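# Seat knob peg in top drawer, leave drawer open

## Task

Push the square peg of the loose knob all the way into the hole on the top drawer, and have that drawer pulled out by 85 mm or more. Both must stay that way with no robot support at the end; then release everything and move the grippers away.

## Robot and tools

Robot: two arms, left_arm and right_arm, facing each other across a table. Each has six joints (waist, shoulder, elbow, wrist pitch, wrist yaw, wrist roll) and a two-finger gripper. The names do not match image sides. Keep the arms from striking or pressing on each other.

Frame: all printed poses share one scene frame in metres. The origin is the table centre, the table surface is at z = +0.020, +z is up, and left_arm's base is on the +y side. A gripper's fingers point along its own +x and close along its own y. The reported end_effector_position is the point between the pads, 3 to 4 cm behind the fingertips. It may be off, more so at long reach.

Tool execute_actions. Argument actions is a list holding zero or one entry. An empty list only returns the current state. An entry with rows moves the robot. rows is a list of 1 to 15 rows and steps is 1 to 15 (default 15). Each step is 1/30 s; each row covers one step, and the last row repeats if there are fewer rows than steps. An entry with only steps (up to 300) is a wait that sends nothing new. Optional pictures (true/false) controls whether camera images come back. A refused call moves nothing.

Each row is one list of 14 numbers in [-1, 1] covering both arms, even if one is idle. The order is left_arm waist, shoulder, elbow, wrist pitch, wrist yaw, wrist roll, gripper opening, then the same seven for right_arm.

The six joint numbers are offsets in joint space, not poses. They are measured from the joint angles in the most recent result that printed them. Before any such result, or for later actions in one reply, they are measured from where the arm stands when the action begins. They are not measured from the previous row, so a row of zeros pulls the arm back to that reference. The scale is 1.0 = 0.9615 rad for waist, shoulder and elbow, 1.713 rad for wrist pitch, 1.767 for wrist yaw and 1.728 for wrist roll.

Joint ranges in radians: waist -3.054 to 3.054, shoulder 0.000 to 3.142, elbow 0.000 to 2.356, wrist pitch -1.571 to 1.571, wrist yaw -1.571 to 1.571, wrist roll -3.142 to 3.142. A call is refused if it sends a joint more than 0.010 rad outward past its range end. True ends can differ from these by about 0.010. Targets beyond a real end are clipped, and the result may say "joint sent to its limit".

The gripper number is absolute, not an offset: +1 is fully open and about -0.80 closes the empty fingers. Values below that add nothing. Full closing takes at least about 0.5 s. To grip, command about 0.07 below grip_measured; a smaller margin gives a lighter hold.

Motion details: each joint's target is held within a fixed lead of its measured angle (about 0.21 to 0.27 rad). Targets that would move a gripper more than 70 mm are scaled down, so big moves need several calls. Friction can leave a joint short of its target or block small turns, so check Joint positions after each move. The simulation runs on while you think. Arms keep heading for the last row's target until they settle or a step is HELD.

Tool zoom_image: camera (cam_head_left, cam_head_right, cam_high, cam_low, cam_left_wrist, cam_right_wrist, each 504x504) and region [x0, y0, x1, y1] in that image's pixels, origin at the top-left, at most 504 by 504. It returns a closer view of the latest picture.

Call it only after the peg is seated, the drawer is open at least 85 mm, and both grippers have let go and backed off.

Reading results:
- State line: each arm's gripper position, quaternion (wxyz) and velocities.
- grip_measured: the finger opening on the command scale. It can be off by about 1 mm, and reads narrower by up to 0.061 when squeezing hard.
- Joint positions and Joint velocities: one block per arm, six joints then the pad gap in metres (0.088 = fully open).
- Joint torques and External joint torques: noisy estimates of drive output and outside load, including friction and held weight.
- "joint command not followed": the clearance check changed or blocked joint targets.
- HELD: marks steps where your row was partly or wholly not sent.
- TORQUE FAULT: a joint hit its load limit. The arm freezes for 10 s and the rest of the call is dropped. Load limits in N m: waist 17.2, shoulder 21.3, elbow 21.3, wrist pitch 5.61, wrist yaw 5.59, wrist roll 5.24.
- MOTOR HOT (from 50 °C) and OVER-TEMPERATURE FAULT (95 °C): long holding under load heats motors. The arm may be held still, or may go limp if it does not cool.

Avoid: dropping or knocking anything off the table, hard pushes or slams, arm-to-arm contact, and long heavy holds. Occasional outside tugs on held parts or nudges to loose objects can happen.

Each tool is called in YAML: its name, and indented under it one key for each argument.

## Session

execute_actions:
  actions: []

Scene clock: 0.00 s of 4500.00 s.
left_arm: end_effector_position=(+0.1676, +0.2107, +0.4408) grip_measured=+1.000 end_effector_quat_wxyz=(+0.703, -0.016, -0.014, -0.711) end_effector_velocity=(+0.004, +0.000, +0.000) end_effector_angular_velocity=(+0.003, +0.008, +0.024) | right_arm: end_effector_position=(-0.0718, -0.1284, +0.4659) grip_measured=+1.000 end_effector_quat_wxyz=(+0.715, +0.022, -0.019, +0.698) end_effector_velocity=(+0.002, -0.002, +0.002) end_effector_angular_velocity=(+0.002, -0.007, -0.010)
Joint positions: left_arm=[-0.004  0.858  0.645  0.256 -0.006 -0.001  0.088] | right_arm=[-0.002  0.844  0.646  0.256 -0.004  0.004  0.088]
Joint velocities: left_arm=[ 0.002 -0.002  0.002 -0.007 -0.022 -0.007  0.   ] | right_arm=[-0.002 -0.007  0.002 -0.007  0.007 -0.007  0.   ]
Joint torques (N m, as the arm reports them, + toward a larger angle): no reading
External joint torques (N m, as the arm's controller estimates them; a push from outside toward a larger angle lowers the number): no reading
Heat: left arm: hottest shoulder 29 °C (+0.0 °C/min); right arm: hottest shoulder 27 °C (+0.0 °C/min).

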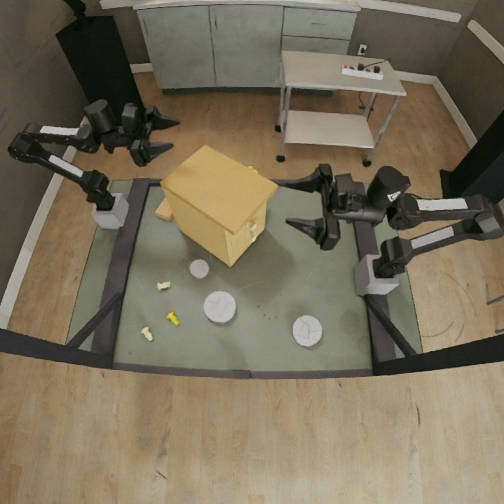

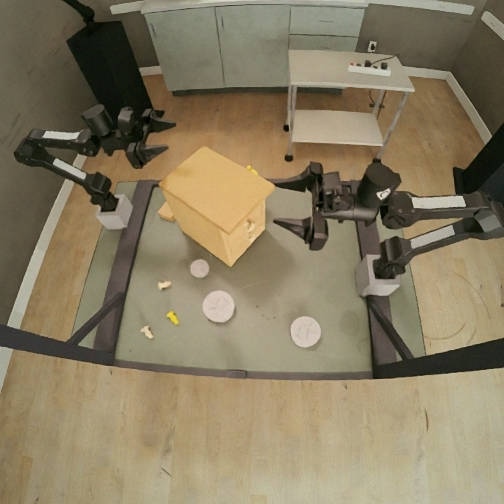

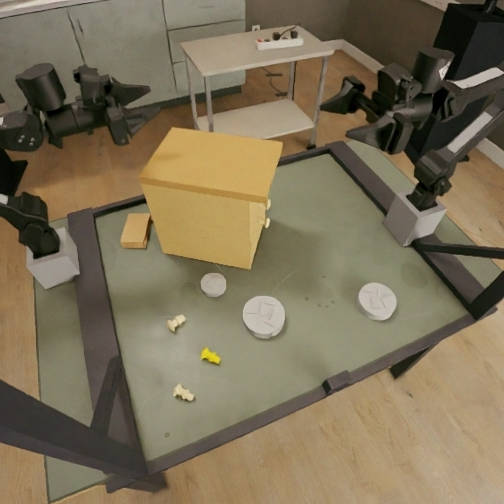

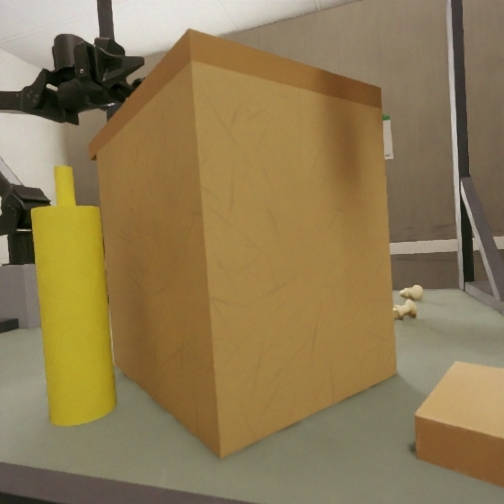

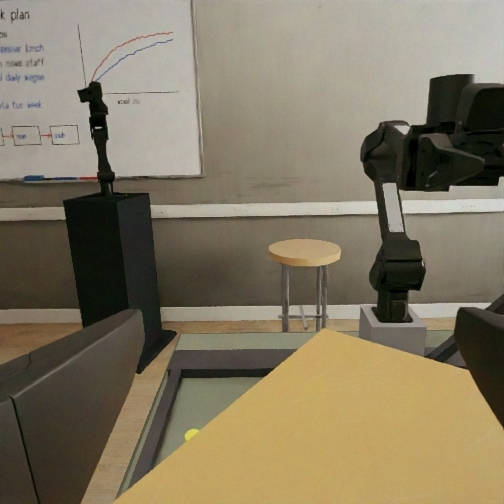

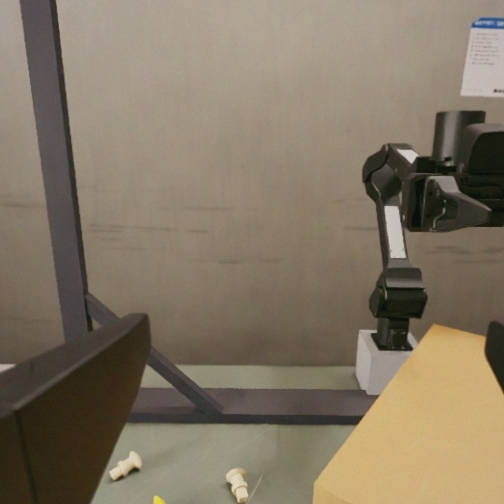

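execute_actions:
  actions:
    - {"rows":[[-0.95,0,0.1,-0.4,0,0,0.4,0.315,0.3,-0.43,0.3,0.53,0,0.4]],"steps":15}
  pictures: false

execute_actions:
  actions:
    - {"steps":12}
  pictures: false

execute_actions:
  actions:
    - {"rows":[[0,0.73,0.59,-0.47,0,0,0.4,0,0.58,0,0.41,0,0,0.4]],"steps":15}
  pictures: false

execute_actions:
  actions:
    - {"steps":15}

zoom_image:
  camera: "cam_head_left"
  region: [120,260,220,360]

Scene clock: 18.73 s of 4500.00 s.
left_arm: end_effector_position=(-0.0412, +0.3378, +0.3433) grip_measured=+0.406 end_effector_quat_wxyz=(+0.345, +0.245, +0.093, -0.901) end_effector_velocity=(-0.216, +0.277, -0.040) end_effector_angular_velocity=(+0.171, -0.133, -1.242) | right_arm: end_effector_position=(-0.0429, -0.1489, +0.3093) grip_measured=+0.406 end_effector_quat_wxyz=(+0.879, -0.064, +0.016, +0.473) end_effector_velocity=(+0.098, -0.064, +0.048) end_effector_angular_velocity=(+0.231, -0.060, -0.812)
Joint positions: left_arm=[-0.831  0.859  0.733 -0.406 -0.006 -0.001  0.059] | right_arm=[0.292 1.129 0.241 0.754 0.849 0.004 0.059]
Joint velocities: left_arm=[-1.189  0.002  0.002 -0.212  0.066 -0.007 -0.002] | right_arm=[ 0.022 -0.002 -0.002  0.212  0.842 -0.007 -0.002]
Joint torques (N m, as the arm reports them, + toward a larger angle): left_arm=[ 1.47 -1.67  8.04  1.43 -0.09  0.03] | right_arm=[ 0.59 -1.8   5.8   1.3   0.15  0.03]
External joint torques (N m, as the arm's controller estimates them; a push from outside toward a larger angle lowers the number): left_arm=[ 0.38  0.47  1.04 -0.21  0.23  0.05] | right_arm=[ 0.31  0.46  0.43 -0.04  0.1   0.03]
Heat: left arm: hottest shoulder 29 °C (+0.0 °C/min); right arm: hottest elbow 29 °C (+6.4 °C/min).
Steps of this call (steps 1 to 90: nothing new was sent; then 15.23 s passed at rest; steps 91 to 105: all 15 steps of this action). Readings (joint positions):
91: left_arm=[-0.023 0.858 0.657 0.217 -0.020 -0.001] | right_arm=[0.012 0.858 0.632 0.286 0.030 0.004]
92: left_arm=[-0.077 0.858 0.680 0.151 -0.019 -0.001] | right_arm=[0.044 0.878 0.611 0.336 0.078 0.004]
94: left_arm=[-0.199 0.859 0.711 0.039 -0.011 -0.001] | right_arm=[0.113 0.940 0.558 0.398 0.162 0.004]
98: left_arm=[-0.435 0.858 0.732 -0.194 -0.011 -0.001] | right_arm=[0.240 1.074 0.382 0.577 0.389 0.004]
105: the state above

Scene clock: 19.13 s of 4500.00 s.
left_arm: end_effector_position=(-0.0543, +0.3574, +0.3394) grip_measured=+0.403 end_effector_quat_wxyz=(+0.307, +0.258, +0.086, -0.912) end_effector_velocity=(+0.001, +0.004, -0.005) end_effector_angular_velocity=(+0.015, -0.016, -0.002) | right_arm: end_effector_position=(-0.0348, -0.1556, +0.3117) grip_measured=+0.403 end_effector_quat_wxyz=(+0.896, -0.060, +0.013, +0.440) end_effector_velocity=(+0.000, -0.001, -0.001) end_effector_angular_velocity=(-0.002, +0.003, -0.005)
Joint positions: left_arm=[-0.913  0.859  0.733 -0.426 -0.005 -0.001  0.059] | right_arm=[0.297 1.129 0.239 0.765 0.929 0.004 0.059]
Joint velocities: left_arm=[-0.012 -0.002 -0.002 -0.022 -0.007 -0.007 -0.   ] | right_arm=[ 0.002 -0.002 -0.002 -0.007  0.007  0.007 -0.   ]
Joint torques (N m, as the arm reports them, + toward a larger angle): left_arm=[-0.34 -1.63  8.17  1.47 -0.04  0.  ] | right_arm=[ 0.27 -1.63  5.6   1.52  0.2   0.02]
External joint torques (N m, as the arm's controller estimates them; a push from outside toward a larger angle lowers the number): left_arm=[-0.35  0.39  1.29 -0.16 -0.03  0.  ] | right_arm=[0.26 0.82 0.05 0.08 0.14 0.01]
Heat: left arm: hottest elbow 30 °C (+3.1 °C/min); right arm: hottest elbow 29 °C (+6.3 °C/min).
Steps of this call (steps 1 to 12: the robot went on to your last target). Readings (joint positions):
1: left_arm=[-0.864 0.859 0.733 -0.412 -0.005 -0.001] | right_arm=[0.293 1.129 0.241 0.758 0.874 0.004]
2: left_arm=[-0.883 0.859 0.733 -0.418 -0.005 -0.001] | right_arm=[0.294 1.129 0.240 0.758 0.891 0.004]
4: left_arm=[-0.901 0.859 0.733 -0.422 -0.005 -0.001] | right_arm=[0.296 1.129 0.239 0.762 0.911 0.004]
8: left_arm=[-0.910 0.859 0.733 -0.426 -0.005 -0.001] | right_arm=[0.297 1.129 0.239 0.764 0.925 0.004]
12: the state above

Scene clock: 19.63 s of 4500.00 s.
left_arm: end_effector_position=(-0.0596, +0.3534, +0.2658) grip_measured=+0.403 end_effector_quat_wxyz=(+0.238, +0.632, +0.209, -0.707) end_effector_velocity=(+0.026, +0.019, -0.099) end_effector_angular_velocity=(+0.331, -0.450, +0.020) | right_arm: end_effector_position=(-0.0435, -0.1237, +0.2752) grip_measured=+0.403 end_effector_quat_wxyz=(+0.898, +0.007, +0.000, +0.441) end_effector_velocity=(+0.001, +0.001, +0.003) end_effector_angular_velocity=(+0.092, +0.030, -0.010)
Joint positions: left_arm=[-0.913  1.547  1.281 -1.192 -0.005 -0.001  0.059] | right_arm=[0.297 1.673 0.239 1.443 0.929 0.004 0.059]
Joint velocities: left_arm=[-0.002  0.344 -0.002 -0.212 -0.007 -0.022  0.   ] | right_arm=[-0.002  0.09  -0.002  0.183  0.007  0.007 -0.   ]
Joint torques (N m, as the arm reports them, + toward a larger angle): left_arm=[-0.19 -6.32  7.95  0.56  0.05  0.01] | right_arm=[ 0.01 -2.99  3.74  1.48 -0.03  0.03]
External joint torques (N m, as the arm's controller estimates them; a push from outside toward a larger angle lowers the number): left_arm=[-0.16  1.5   0.3   0.    0.07  0.01] | right_arm=[ 0.02  1.08  0.44  0.08 -0.04  0.02]
Heat: left arm: hottest elbow 30 °C (+3.1 °C/min); right arm: hottest elbow 29 °C (+6.1 °C/min).
Steps of this call (steps 1 to 15: all 15 steps of this action). Readings (joint positions):
1: left_arm=[-0.913 0.885 0.762 -0.476 -0.005 -0.001] | right_arm=[0.297 1.158 0.238 0.812 0.932 0.004]
2: left_arm=[-0.913 0.932 0.819 -0.546 -0.005 -0.001] | right_arm=[0.297 1.210 0.239 0.882 0.934 0.004]
4: left_arm=[-0.913 1.053 0.940 -0.649 -0.005 -0.001] | right_arm=[0.297 1.330 0.243 0.991 0.930 0.004]
8: left_arm=[-0.913 1.280 1.168 -0.884 -0.005 -0.001] | right_arm=[0.297 1.560 0.242 1.224 0.930 0.004]
15: the state above

Scene clock: 20.13 s of 4500.00 s.
left_arm: end_effector_position=(-0.0558, +0.3563, +0.2662) grip_measured=+0.403 end_effector_quat_wxyz=(+0.235, +0.643, +0.213, -0.697) end_effector_velocity=(+0.001, -0.000, +0.000) end_effector_angular_velocity=(-0.011, +0.001, -0.009) | right_arm: end_effector_position=(-0.0436, -0.1235, +0.2760) grip_measured=+0.403 end_effector_quat_wxyz=(+0.898, +0.012, -0.001, +0.441) end_effector_velocity=(+0.000, -0.000, -0.002) end_effector_angular_velocity=(-0.021, -0.011, +0.005)
Joint positions: left_arm=[-0.913  1.555  1.293 -1.228 -0.005 -0.001  0.059] | right_arm=[0.297 1.681 0.239 1.463 0.929 0.004 0.059]
Joint velocities: left_arm=[-0.002 -0.007 -0.007  0.007 -0.007  0.007  0.   ] | right_arm=[-0.002 -0.007 -0.002 -0.022 -0.007 -0.007 -0.   ]
Joint torques (N m, as the arm reports them, + toward a larger angle): left_arm=[ 0.13 -4.46  6.84  0.36  0.01 -0.06] | right_arm=[ 0.04 -2.92  3.67  1.48 -0.04  0.03]
External joint torques (N m, as the arm's controller estimates them; a push from outside toward a larger angle lowers the number): left_arm=[ 0.14  1.25  1.02 -0.11  0.02 -0.06] | right_arm=[ 0.04  1.15  0.39  0.11 -0.03  0.02]
Heat: left arm: hottest elbow 30 °C (+3.0 °C/min); right arm: hottest elbow 29 °C (+6.0 °C/min).
Steps of this call (steps 1 to 15: the robot went on to your last target). Readings (joint positions):
1: left_arm=[-0.913 1.554 1.281 -1.199 -0.005 -0.001] | right_arm=[0.297 1.676 0.239 1.449 0.929 0.004]
2: left_arm=[-0.913 1.555 1.283 -1.208 -0.005 -0.001] | right_arm=[0.297 1.678 0.239 1.453 0.929 0.004]
4: left_arm=[-0.913 1.555 1.289 -1.220 -0.005 -0.001] | right_arm=[0.297 1.680 0.239 1.458 0.929 0.004]
8: left_arm=[-0.913 1.555 1.293 -1.227 -0.005 -0.001] | right_arm=[0.297 1.681 0.239 1.462 0.929 0.004]
15: the state above

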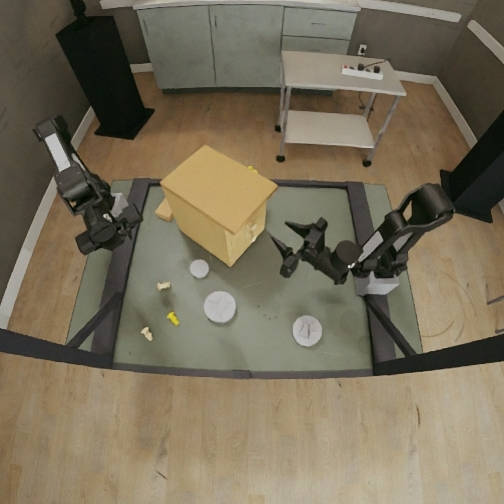

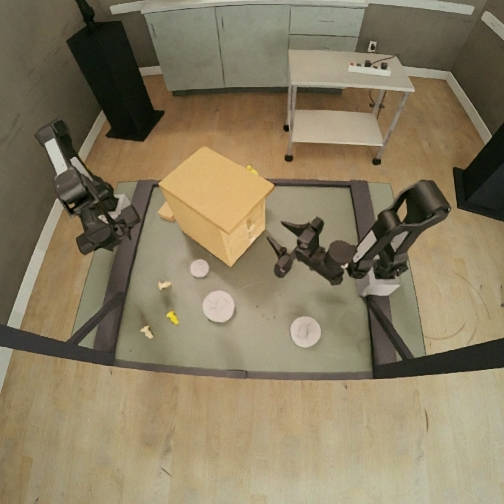

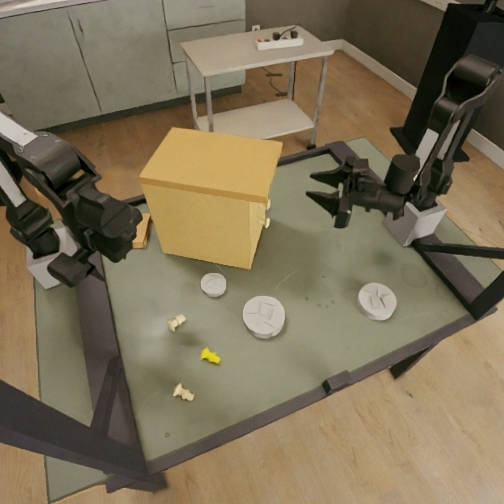

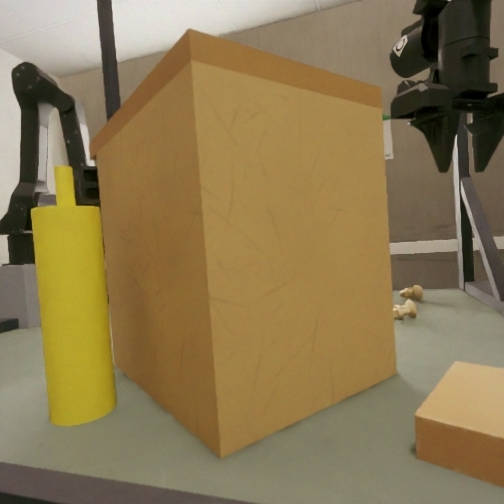

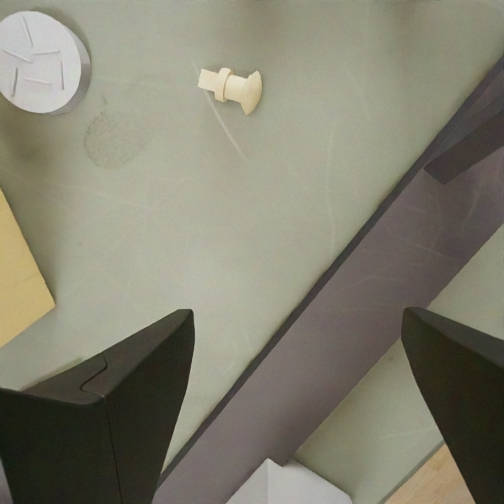

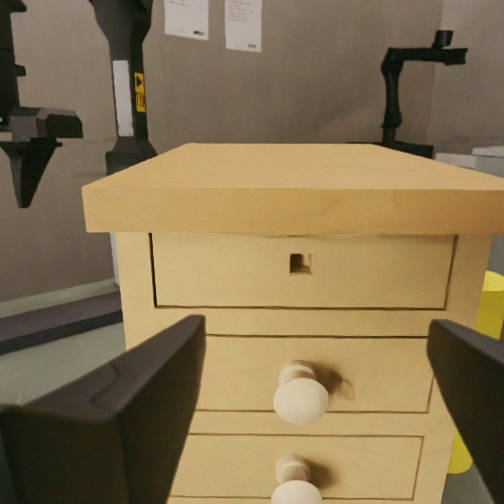

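Region (120, 260, 220, 360) of cam_head_left's 504x504 image, scaled by 5.040, with more detail than that image has.

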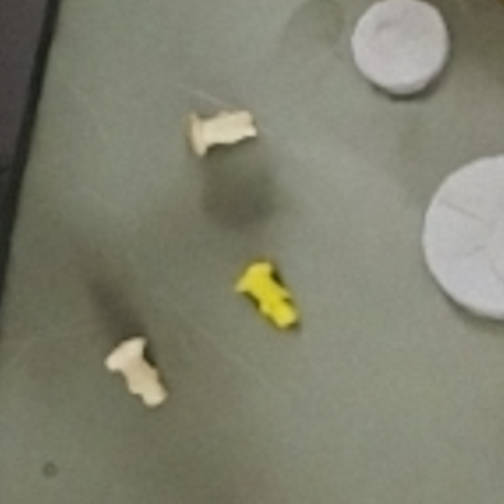

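execute_actions:
  actions:
    - {"rows":[[-0.1,0.26,0.34,0.08,0,0,1,0,0,0,0,0,0,0.4]],"steps":15}

zoom_image:
  camera: "cam_right_wrist"
  region: [230,230,400,430]

zoom_image:
  camera: "cam_left_wrist"
  region: [100,0,400,300]

Scene clock: 26.10 s of 4500.00 s.
left_arm: end_effector_position=(-0.1627, +0.3227, +0.2899) grip_measured=+0.998 end_effector_quat_wxyz=(+0.220, +0.573, +0.159, -0.773) end_effector_velocity=(-0.001, -0.001, -0.006) end_effector_angular_velocity=(+0.007, -0.021, +0.007) | right_arm: end_effector_position=(-0.0436, -0.1235, +0.2760) grip_measured=+0.403 end_effector_quat_wxyz=(+0.898, +0.013, -0.001, +0.441) end_effector_velocity=(+0.000, -0.001, +0.000) end_effector_angular_velocity=(+0.002, +0.005, -0.005)
Joint positions: left_arm=[-1.009  1.79   1.611 -1.095 -0.007 -0.001  0.088] | right_arm=[0.297 1.681 0.239 1.463 0.929 0.004 0.059]
Joint velocities: left_arm=[-0.002  0.022  0.007 -0.007 -0.007 -0.007  0.002] | right_arm=[ 0.002 -0.007 -0.002 -0.007  0.007  0.007 -0.   ]
Joint torques (N m, as the arm reports them, + toward a larger angle): left_arm=[-0.07 -5.28  7.06  1.1   0.07 -0.04] | right_arm=[ 0.01 -3.48  3.74  1.19  0.    0.02]
External joint torques (N m, as the arm's controller estimates them; a push from outside toward a larger angle lowers the number): left_arm=[-0.01  2.3   1.04  0.31  0.08 -0.05] | right_arm=[-0.01  0.65  0.43 -0.21  0.01  0.01]
Heat: left arm: hottest elbow 30 °C (+2.3 °C/min); right arm: hottest elbow 29 °C (+4.6 °C/min).
Steps of this call (steps 1 to 15: the robot went on to your last target; steps 16 to 90: nothing new was sent; then 2.47 s passed at rest; steps 91 to 105: all 15 steps of this action). Readings (joint positions):
91: left_arm=[-0.918 1.576 1.314 -1.233 -0.006 -0.001] | right_arm=[0.297 1.681 0.239 1.463 0.929 0.004]
92: left_arm=[-0.933 1.611 1.357 -1.207 -0.007 -0.001] | right_arm=[0.297 1.681 0.239 1.463 0.929 0.004]
94: left_arm=[-0.968 1.702 1.468 -1.131 -0.007 -0.001] | right_arm=[0.297 1.681 0.239 1.463 0.929 0.004]
98: left_arm=[-1.007 1.785 1.582 -1.103 -0.007 -0.001] | right_arm=[0.297 1.681 0.239 1.463 0.929 0.004]
105: the state above

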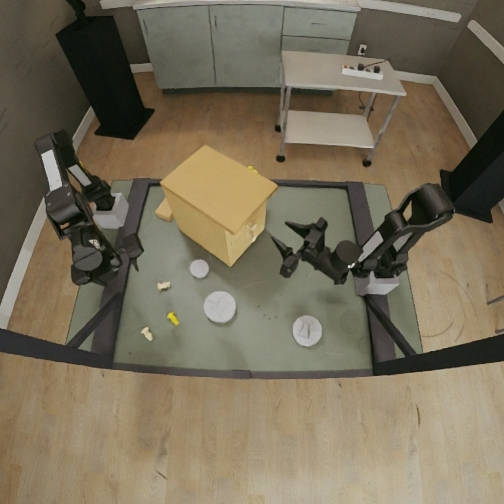

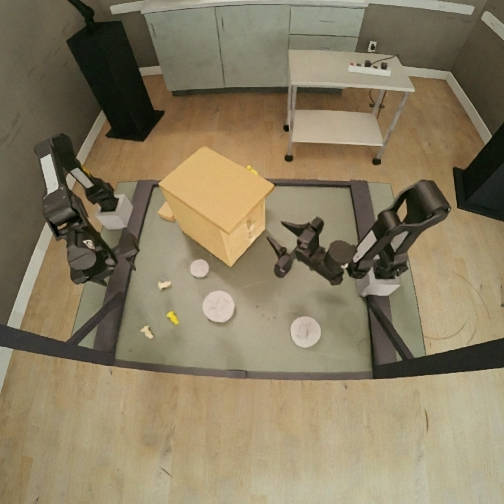

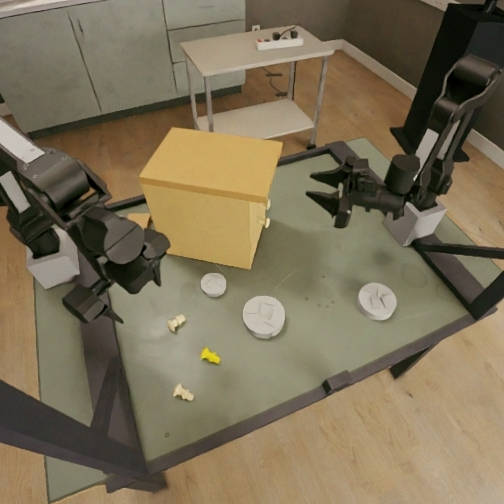

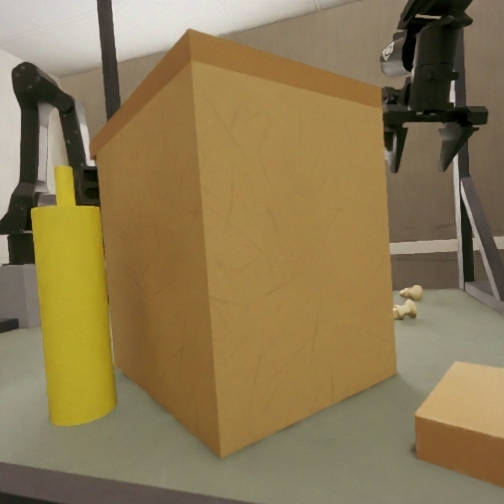

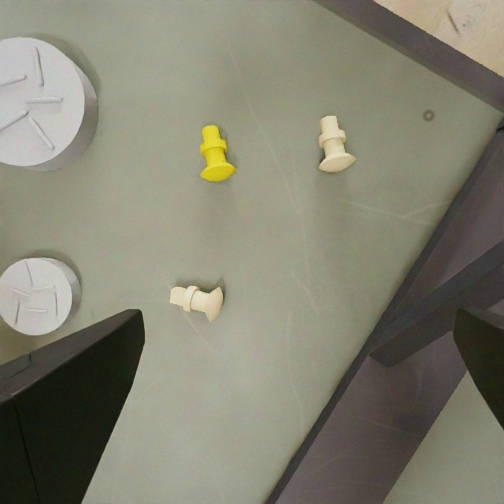

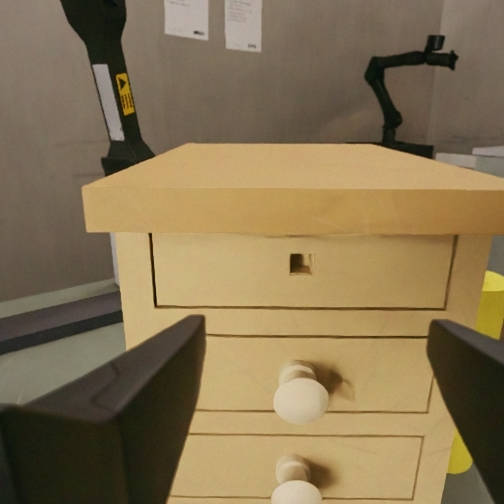

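Region (230, 230, 400, 430) of cam_right_wrist's 504x504 image, scaled by 2.520, with more detail than that image has; it fills the left 428 columns of this view, and the rest is white.

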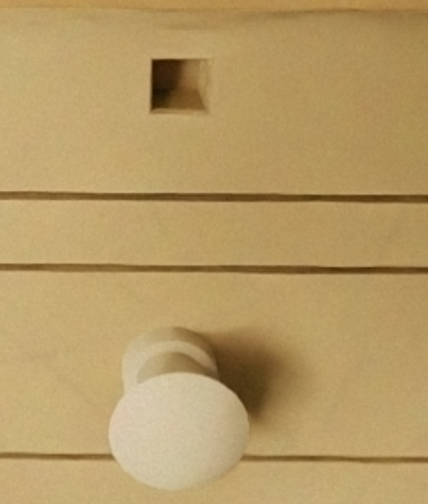

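Region (100, 0, 400, 300) of cam_left_wrist's 504x504 image, scaled by 1.680, with more detail than that image has.

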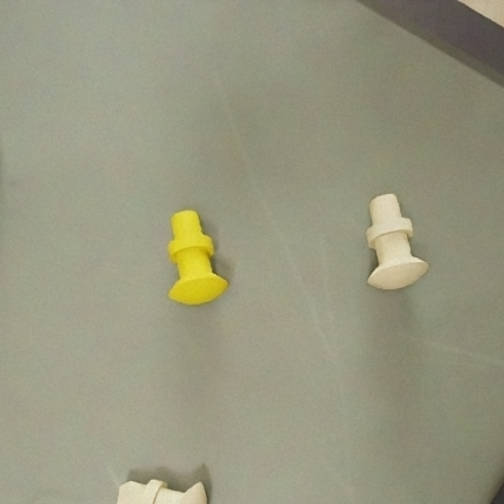

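zoom_image:
  camera: "cam_left_wrist"
  region: [295,105,375,185]

zoom_image:
  camera: "cam_left_wrist"
  region: [160,260,240,340]

zoom_image:
  camera: "cam_left_wrist"
  region: [175,112,255,192]

Region (295, 105, 375, 185) of cam_left_wrist's 504x504 image, scaled by 6.300, with more detail than that image has.

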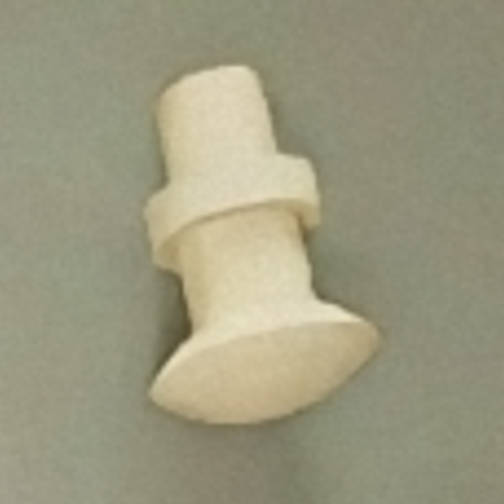

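Region (160, 260, 240, 340) of cam_left_wrist's 504x504 image, scaled by 6.300, with more detail than that image has.

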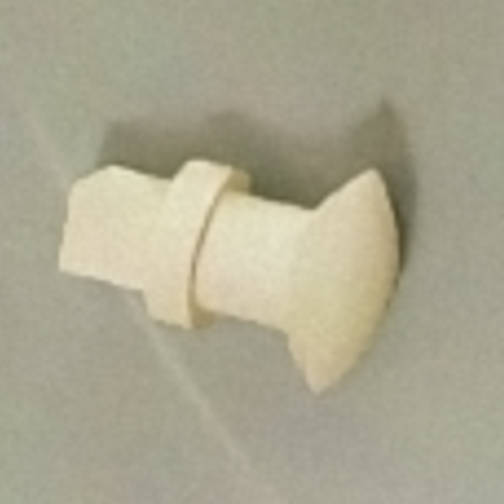

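Region (175, 112, 255, 192) of cam_left_wrist's 504x504 image, scaled by 6.300, with more detail than that image has.

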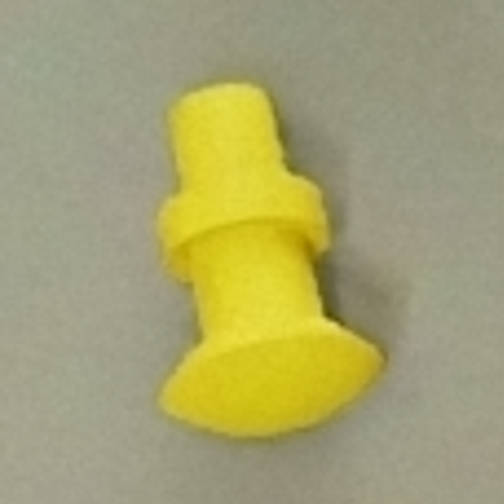

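execute_actions:
  actions:
    - {"rows":[[0.22,0.15,-0.17,0.03,0,-0.88,0.2,0,0,0,0,0,0,0.4]],"steps":15}
  pictures: false

execute_actions:
  actions:
    - {"steps":15}
  pictures: false

execute_actions:
  actions:
    - {"rows":[[0,0.222,0,0.097,0,0,0.2,0,0,0,0,0,0,0.4]],"steps":15}

Scene clock: 44.87 s of 4500.00 s.
left_arm: end_effector_position=(-0.0933, +0.2739, +0.1930) grip_measured=+0.207 end_effector_quat_wxyz=(+0.505, +0.481, +0.502, -0.511) end_effector_velocity=(+0.001, +0.005, +0.001) end_effector_angular_velocity=(+0.045, +0.034, +1.850) | right_arm: end_effector_position=(-0.0436, -0.1235, +0.2760) grip_measured=+0.403 end_effector_quat_wxyz=(+0.898, +0.013, -0.001, +0.441) end_effector_velocity=(-0.002, +0.001, -0.002) end_effector_angular_velocity=(-0.007, +0.002, +0.020)
Joint positions: left_arm=[-0.795  1.934  1.45  -1.045 -0.006 -0.826  0.049] | right_arm=[0.297 1.681 0.239 1.463 0.929 0.004 0.059]
Joint velocities: left_arm=[-0.017 -0.002  0.002 -0.022 -0.022 -1.868 -0.002] | right_arm=[-0.002  0.002 -0.002 -0.007 -0.022  0.007 -0.   ]
Joint torques (N m, as the arm reports them, + toward a larger angle): left_arm=[-0.11 -7.22  5.34  0.54 -0.09 -0.09] | right_arm=[ 0.01 -3.49  3.74  1.19  0.    0.02]
External joint torques (N m, as the arm's controller estimates them; a push from outside toward a larger angle lowers the number): left_arm=[-0.31  0.94 -0.17  0.18 -0.02 -0.1 ] | right_arm=[ 0.01  0.58  0.45 -0.19  0.01  0.01]
Heat: left arm: hottest shoulder 31 °C (+2.7 °C/min); right arm: hottest wrist pitch 29 °C (+2.7 °C/min).
Steps of this call (steps 1 to 15: the robot went on to your last target; steps 16 to 90: nothing new was sent; then 15.27 s passed at rest; steps 91 to 105: all 15 steps of this action). Readings (joint positions):
91: left_arm=[-1.004 1.801 1.602 -1.086 -0.003 -0.024] | right_arm=[0.297 1.681 0.239 1.463 0.929 0.004]
92: left_arm=[-0.985 1.806 1.587 -1.074 -0.001 -0.061] | right_arm=[0.297 1.681 0.239 1.463 0.929 0.004]
94: left_arm=[-0.926 1.832 1.551 -1.066 -0.001 -0.143] | right_arm=[0.297 1.681 0.239 1.463 0.929 0.004]
98: left_arm=[-0.815 1.914 1.472 -1.054 -0.005 -0.384] | right_arm=[0.297 1.681 0.239 1.463 0.929 0.004]
105: the state above

Scene clock: 45.37 s of 4500.00 s.
left_arm: end_effector_position=(-0.0934, +0.2740, +0.1930) grip_measured=+0.203 end_effector_quat_wxyz=(+0.637, +0.285, +0.644, -0.315) end_effector_velocity=(+0.004, +0.004, +0.000) end_effector_angular_velocity=(+0.014, -0.015, +0.166) | right_arm: end_effector_position=(-0.0436, -0.1235, +0.2760) grip_measured=+0.403 end_effector_quat_wxyz=(+0.898, +0.013, -0.001, +0.441) end_effector_velocity=(+0.002, -0.001, -0.001) end_effector_angular_velocity=(-0.021, -0.019, -0.010)
Joint positions: left_arm=[-0.796  1.934  1.45  -1.045 -0.006 -1.504  0.049] | right_arm=[0.297 1.681 0.239 1.463 0.929 0.004 0.059]
Joint velocities: left_arm=[-0.002 -0.002 -0.002 -0.022 -0.007 -0.168  0.   ] | right_arm=[-0.002 -0.002 -0.002 -0.007  0.007 -0.022 -0.   ]
Joint torques (N m, as the arm reports them, + toward a larger angle): left_arm=[-0.1  -7.01  5.27  0.53 -0.09 -0.13] | right_arm=[ 0.   -3.48  3.73  1.19  0.    0.02]
External joint torques (N m, as the arm's controller estimates them; a push from outside toward a larger angle lowers the number): left_arm=[-0.12  1.2  -0.24  0.22 -0.02 -0.13] | right_arm=[ 0.01  0.64  0.42 -0.21  0.01  0.02]
Heat: left arm: hottest shoulder 31 °C (+2.6 °C/min); right arm: hottest wrist pitch 29 °C (+2.6 °C/min).
Steps of this call (steps 1 to 15: the robot went on to your last target). Readings (joint positions):
1: left_arm=[-0.796 1.934 1.450 -1.045 -0.006 -0.889] | right_arm=[0.297 1.681 0.239 1.463 0.929 0.004]
2: left_arm=[-0.796 1.934 1.450 -1.045 -0.006 -0.952] | right_arm=[0.297 1.681 0.239 1.463 0.929 0.004]
4: left_arm=[-0.796 1.934 1.450 -1.045 -0.006 -1.078] | right_arm=[0.297 1.681 0.239 1.463 0.929 0.004]
8: left_arm=[-0.796 1.934 1.450 -1.045 -0.006 -1.331] | right_arm=[0.297 1.681 0.239 1.463 0.929 0.004]
15: the state above

Scene clock: 45.87 s of 4500.00 s.
left_arm: end_effector_position=(-0.1081, +0.2600, +0.1162) grip_measured=+0.203 end_effector_quat_wxyz=(+0.644, +0.302, +0.637, -0.297) end_effector_velocity=(+0.002, +0.001, +0.000) end_effector_angular_velocity=(-0.000, -0.010, +0.005) | right_arm: end_effector_position=(-0.0436, -0.1235, +0.2760) grip_measured=+0.403 end_effector_quat_wxyz=(+0.898, +0.013, -0.001, +0.441) end_effector_velocity=(-0.001, +0.000, +0.001) end_effector_angular_velocity=(-0.006, -0.016, +0.009)
Joint positions: left_arm=[-0.796  2.149  1.449 -0.881 -0.006 -1.506  0.049] | right_arm=[0.297 1.681 0.239 1.463 0.929 0.004 0.059]
Joint velocities: left_arm=[-0.002 -0.002 -0.002 -0.007 -0.007 -0.007 -0.   ] | right_arm=[ 0.002 -0.002 -0.002  0.007 -0.007 -0.022 -0.   ]
Joint torques (N m, as the arm reports them, + toward a larger angle): left_arm=[ 0.07 -7.82  5.2   0.46 -0.08  0.02] | right_arm=[ 0.   -3.48  3.74  1.19  0.    0.02]
External joint torques (N m, as the arm's controller estimates them; a push from outside toward a larger angle lowers the number): left_arm=[ 0.03  1.31  0.18  0.23 -0.01  0.03] | right_arm=[-0.02  0.64  0.43 -0.21  0.01  0.01]
Heat: left arm: hottest shoulder 32 °C (+3.9 °C/min); right arm: hottest wrist pitch 29 °C (+2.6 °C/min).
Steps of this call (steps 1 to 15: all 15 steps of this action). Readings (joint positions):
1: left_arm=[-0.796 1.954 1.450 -1.033 -0.006 -1.506] | right_arm=[0.297 1.681 0.239 1.463 0.929 0.004]
2: left_arm=[-0.796 1.980 1.455 -0.984 -0.006 -1.506] | right_arm=[0.297 1.681 0.239 1.463 0.929 0.004]
4: left_arm=[-0.796 2.055 1.467 -0.909 -0.006 -1.506] | right_arm=[0.297 1.681 0.239 1.463 0.929 0.004]
8: left_arm=[-0.796 2.146 1.444 -0.897 -0.006 -1.506] | right_arm=[0.297 1.681 0.239 1.463 0.929 0.004]
15: the state above

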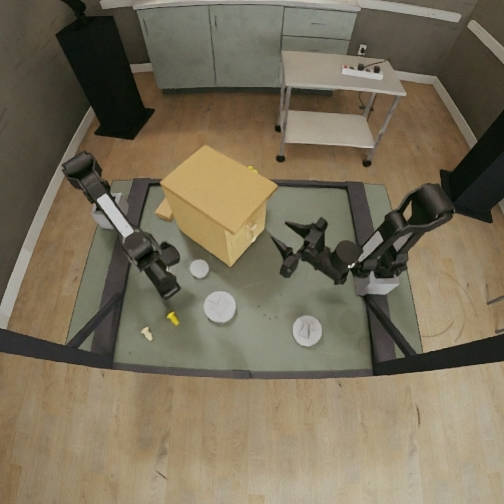

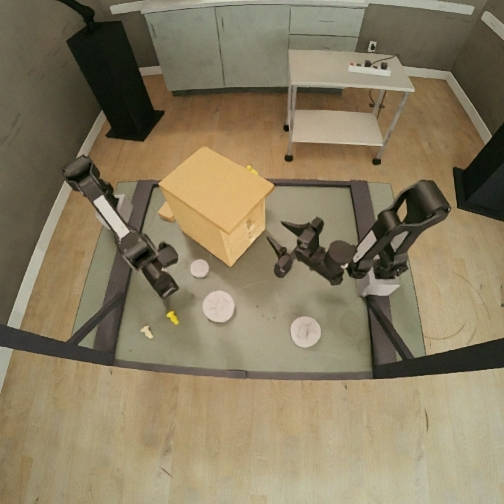

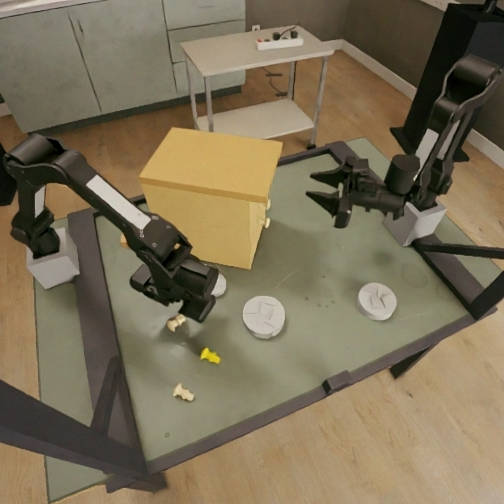

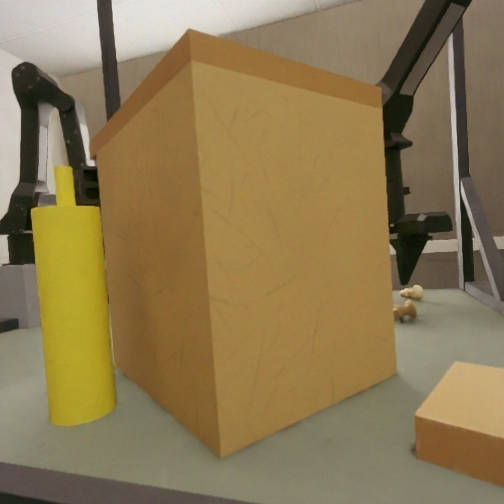

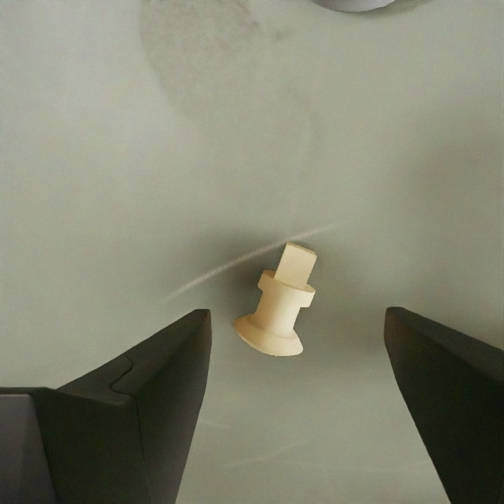

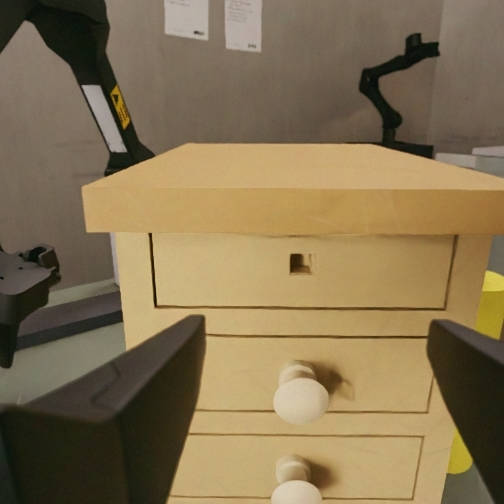

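execute_actions:
  actions:
    - {"rows":[[0,0.04,-0.03,0.04,0,0.195,0.1,0,0,0,0,0,0,0.4],[0,0.04,-0.03,0.04,0,0.195,0.1,0,0,0,0,0,0,0.4],[0,0.04,-0.03,0.04,0,0.195,0.1,0,0,0,0,0,0,0.4],[0,0.08,-0.053,0.081,0,0.195,0.1,0,0,0,0,0,0,0.4]],"steps":15}

Scene clock: 52.47 s of 4500.00 s.
left_arm: end_effector_position=(-0.1112, +0.2571, +0.0801) grip_measured=+0.103 end_effector_quat_wxyz=(+0.584, +0.398, +0.581, -0.404) end_effector_velocity=(+0.002, +0.008, -0.001) end_effector_angular_velocity=(+0.024, -0.015, -0.029) | right_arm: end_effector_position=(-0.0436, -0.1235, +0.2760) grip_measured=+0.403 end_effector_quat_wxyz=(+0.898, +0.013, -0.001, +0.441) end_effector_velocity=(+0.000, -0.001, -0.002) end_effector_angular_velocity=(-0.016, -0.009, +0.005)
Joint positions: left_arm=[-0.796  2.218  1.401 -0.746 -0.006 -1.174  0.044] | right_arm=[0.297 1.681 0.239 1.463 0.929 0.004 0.059]
Joint velocities: left_arm=[-0.007 -0.002 -0.007 -0.022  0.007  0.022 -0.   ] | right_arm=[-0.002 -0.002 -0.007 -0.007 -0.007 -0.007 -0.   ]
Joint torques (N m, as the arm reports them, + toward a larger angle): left_arm=[-0.07 -7.15  4.32  0.52 -0.04  0.09] | right_arm=[ 0.01 -3.47  3.74  1.19  0.    0.02]
External joint torques (N m, as the arm's controller estimates them; a push from outside toward a larger angle lowers the number): left_arm=[ 0.    2.07 -0.35  0.26  0.01  0.09] | right_arm=[ 0.02  0.6   0.47 -0.19  0.01  0.01]
Heat: left arm: hottest shoulder 33 °C (+4.6 °C/min); right arm: hottest wrist pitch 29 °C (+2.3 °C/min).
Steps of this call (steps 1 to 15: the robot went on to your last target; steps 16 to 90: nothing new was sent; then 3.10 s passed at rest; steps 91 to 105: all 15 steps of this action). Readings (joint positions):
91: left_arm=[-0.796 2.150 1.445 -0.873 -0.006 -1.462] | right_arm=[0.297 1.681 0.239 1.463 0.929 0.004]
92: left_arm=[-0.796 2.152 1.441 -0.852 -0.006 -1.395] | right_arm=[0.297 1.681 0.239 1.463 0.929 0.004]
94: left_arm=[-0.796 2.166 1.432 -0.820 -0.006 -1.282] | right_arm=[0.297 1.681 0.239 1.463 0.929 0.004]
98: left_arm=[-0.796 2.205 1.410 -0.763 -0.006 -1.198] | right_arm=[0.297 1.681 0.239 1.463 0.929 0.004]
105: the state above

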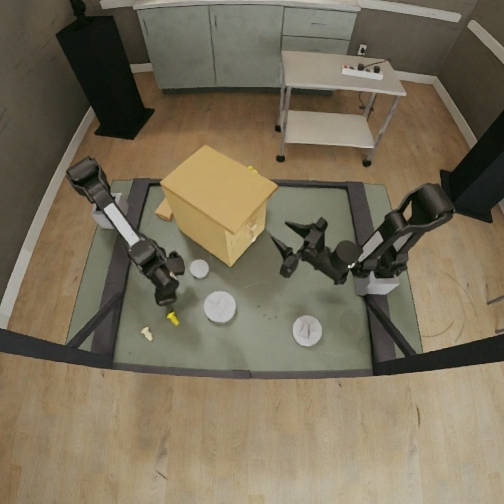

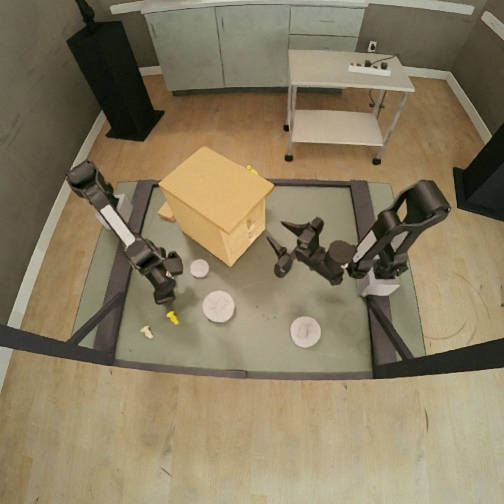

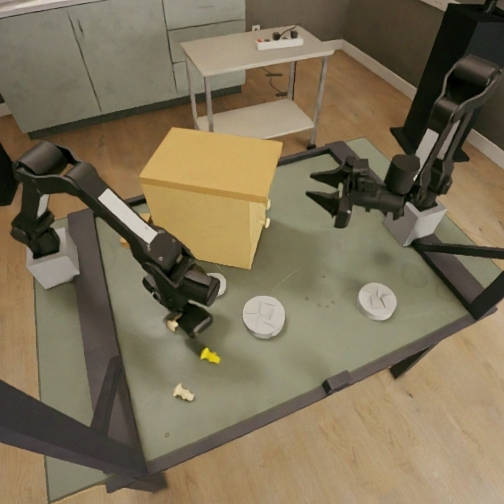

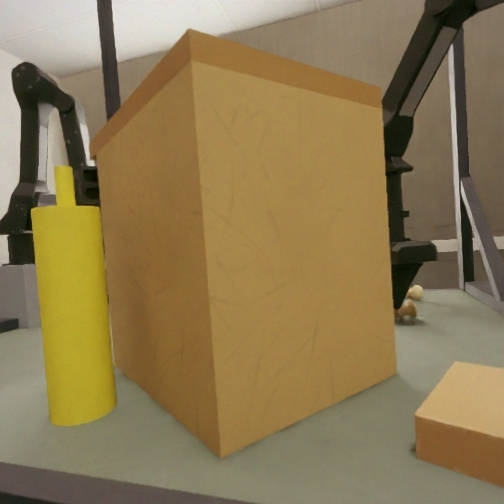

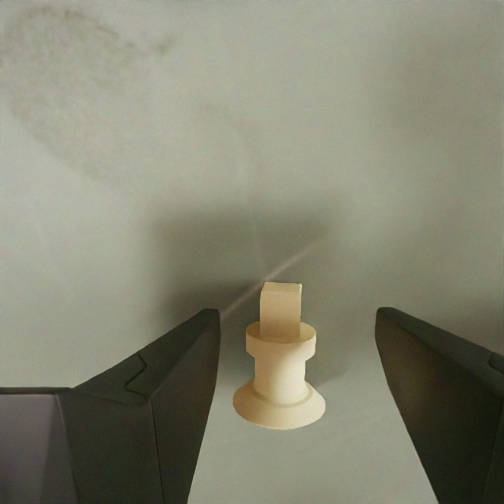

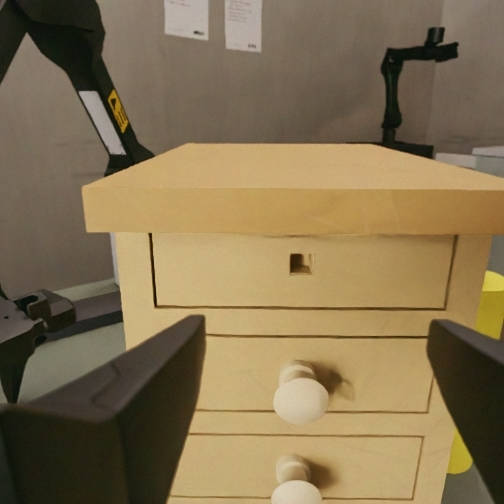

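execute_actions:
  actions:
    - {"rows":[[0.008,0.028,-0.043,0.031,0,0,-0.1,0,0,0,0,0,0,0.4]],"steps":15}

Scene clock: 57.37 s of 4500.00 s.
left_arm: end_effector_position=(-0.1067, +0.2590, +0.0665) grip_measured=-0.096 end_effector_quat_wxyz=(+0.584, +0.398, +0.581, -0.403) end_effector_velocity=(+0.001, -0.002, +0.000) end_effector_angular_velocity=(-0.021, -0.010, +0.005) | right_arm: end_effector_position=(-0.0436, -0.1235, +0.2760) grip_measured=+0.403 end_effector_quat_wxyz=(+0.898, +0.013, -0.001, +0.441) end_effector_velocity=(+0.000, -0.000, +0.003) end_effector_angular_velocity=(+0.007, -0.003, +0.005)
Joint positions: left_arm=[-0.791  2.234  1.365 -0.695 -0.006 -1.173  0.034] | right_arm=[0.297 1.681 0.239 1.463 0.929 0.004 0.059]
Joint velocities: left_arm=[-0.002 -0.002 -0.002  0.007 -0.022 -0.007 -0.001] | right_arm=[-0.002 -0.007 -0.002  0.007 -0.007 -0.007 -0.   ]
Joint torques (N m, as the arm reports them, + toward a larger angle): left_arm=[ 0.46 -6.87  3.81  0.6  -0.07 -0.12] | right_arm=[ 0.   -3.49  3.74  1.2   0.    0.02]
External joint torques (N m, as the arm's controller estimates them; a push from outside toward a larger angle lowers the number): left_arm=[ 0.38  2.44 -0.9   0.28  0.   -0.12] | right_arm=[ 0.    0.66  0.42 -0.21  0.01  0.01]
Heat: left arm: hottest shoulder 34 °C (+5.2 °C/min); right arm: hottest wrist pitch 29 °C (+2.1 °C/min).
Steps of this call (steps 1 to 15: the robot went on to your last target; steps 16 to 90: nothing new was sent; then 1.40 s passed at rest; steps 91 to 105: all 15 steps of this action). Readings (joint positions):
91: left_arm=[-0.796 2.218 1.395 -0.736 -0.006 -1.173] | right_arm=[0.297 1.681 0.239 1.463 0.929 0.004]
92: left_arm=[-0.795 2.218 1.388 -0.720 -0.006 -1.173] | right_arm=[0.297 1.681 0.239 1.463 0.929 0.004]
94: left_arm=[-0.794 2.223 1.378 -0.708 -0.006 -1.173] | right_arm=[0.297 1.681 0.239 1.463 0.929 0.004]
98: left_arm=[-0.791 2.234 1.365 -0.700 -0.006 -1.173] | right_arm=[0.297 1.681 0.239 1.463 0.929 0.004]
105: the state above

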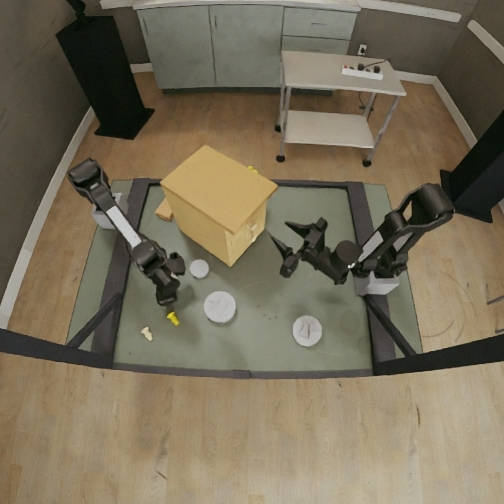

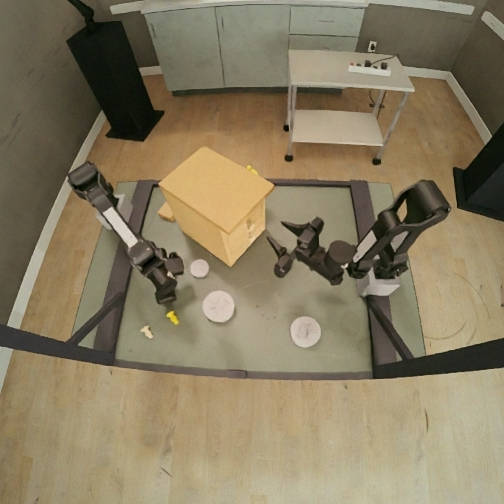

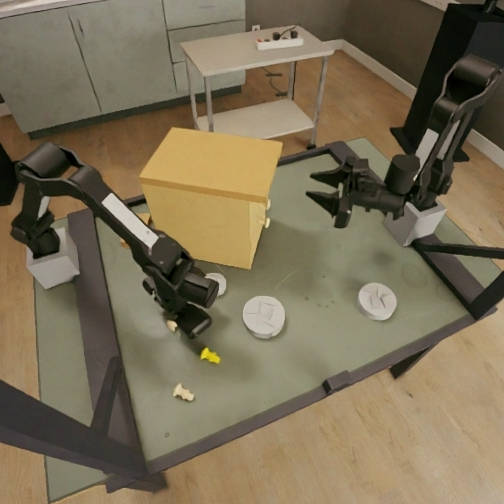

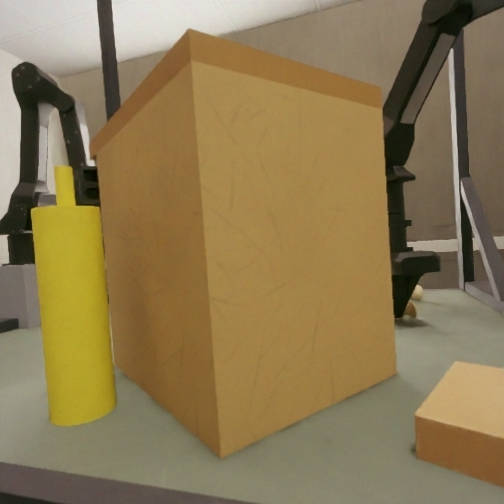

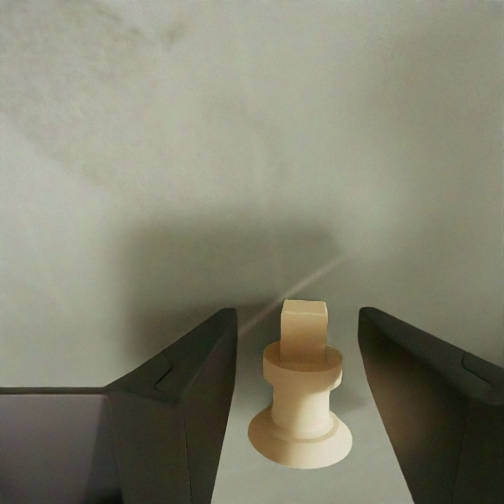

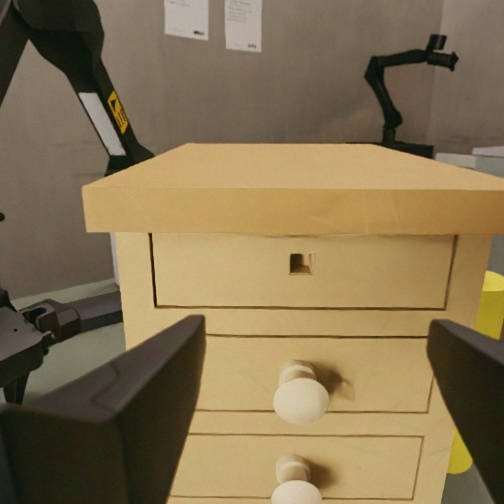

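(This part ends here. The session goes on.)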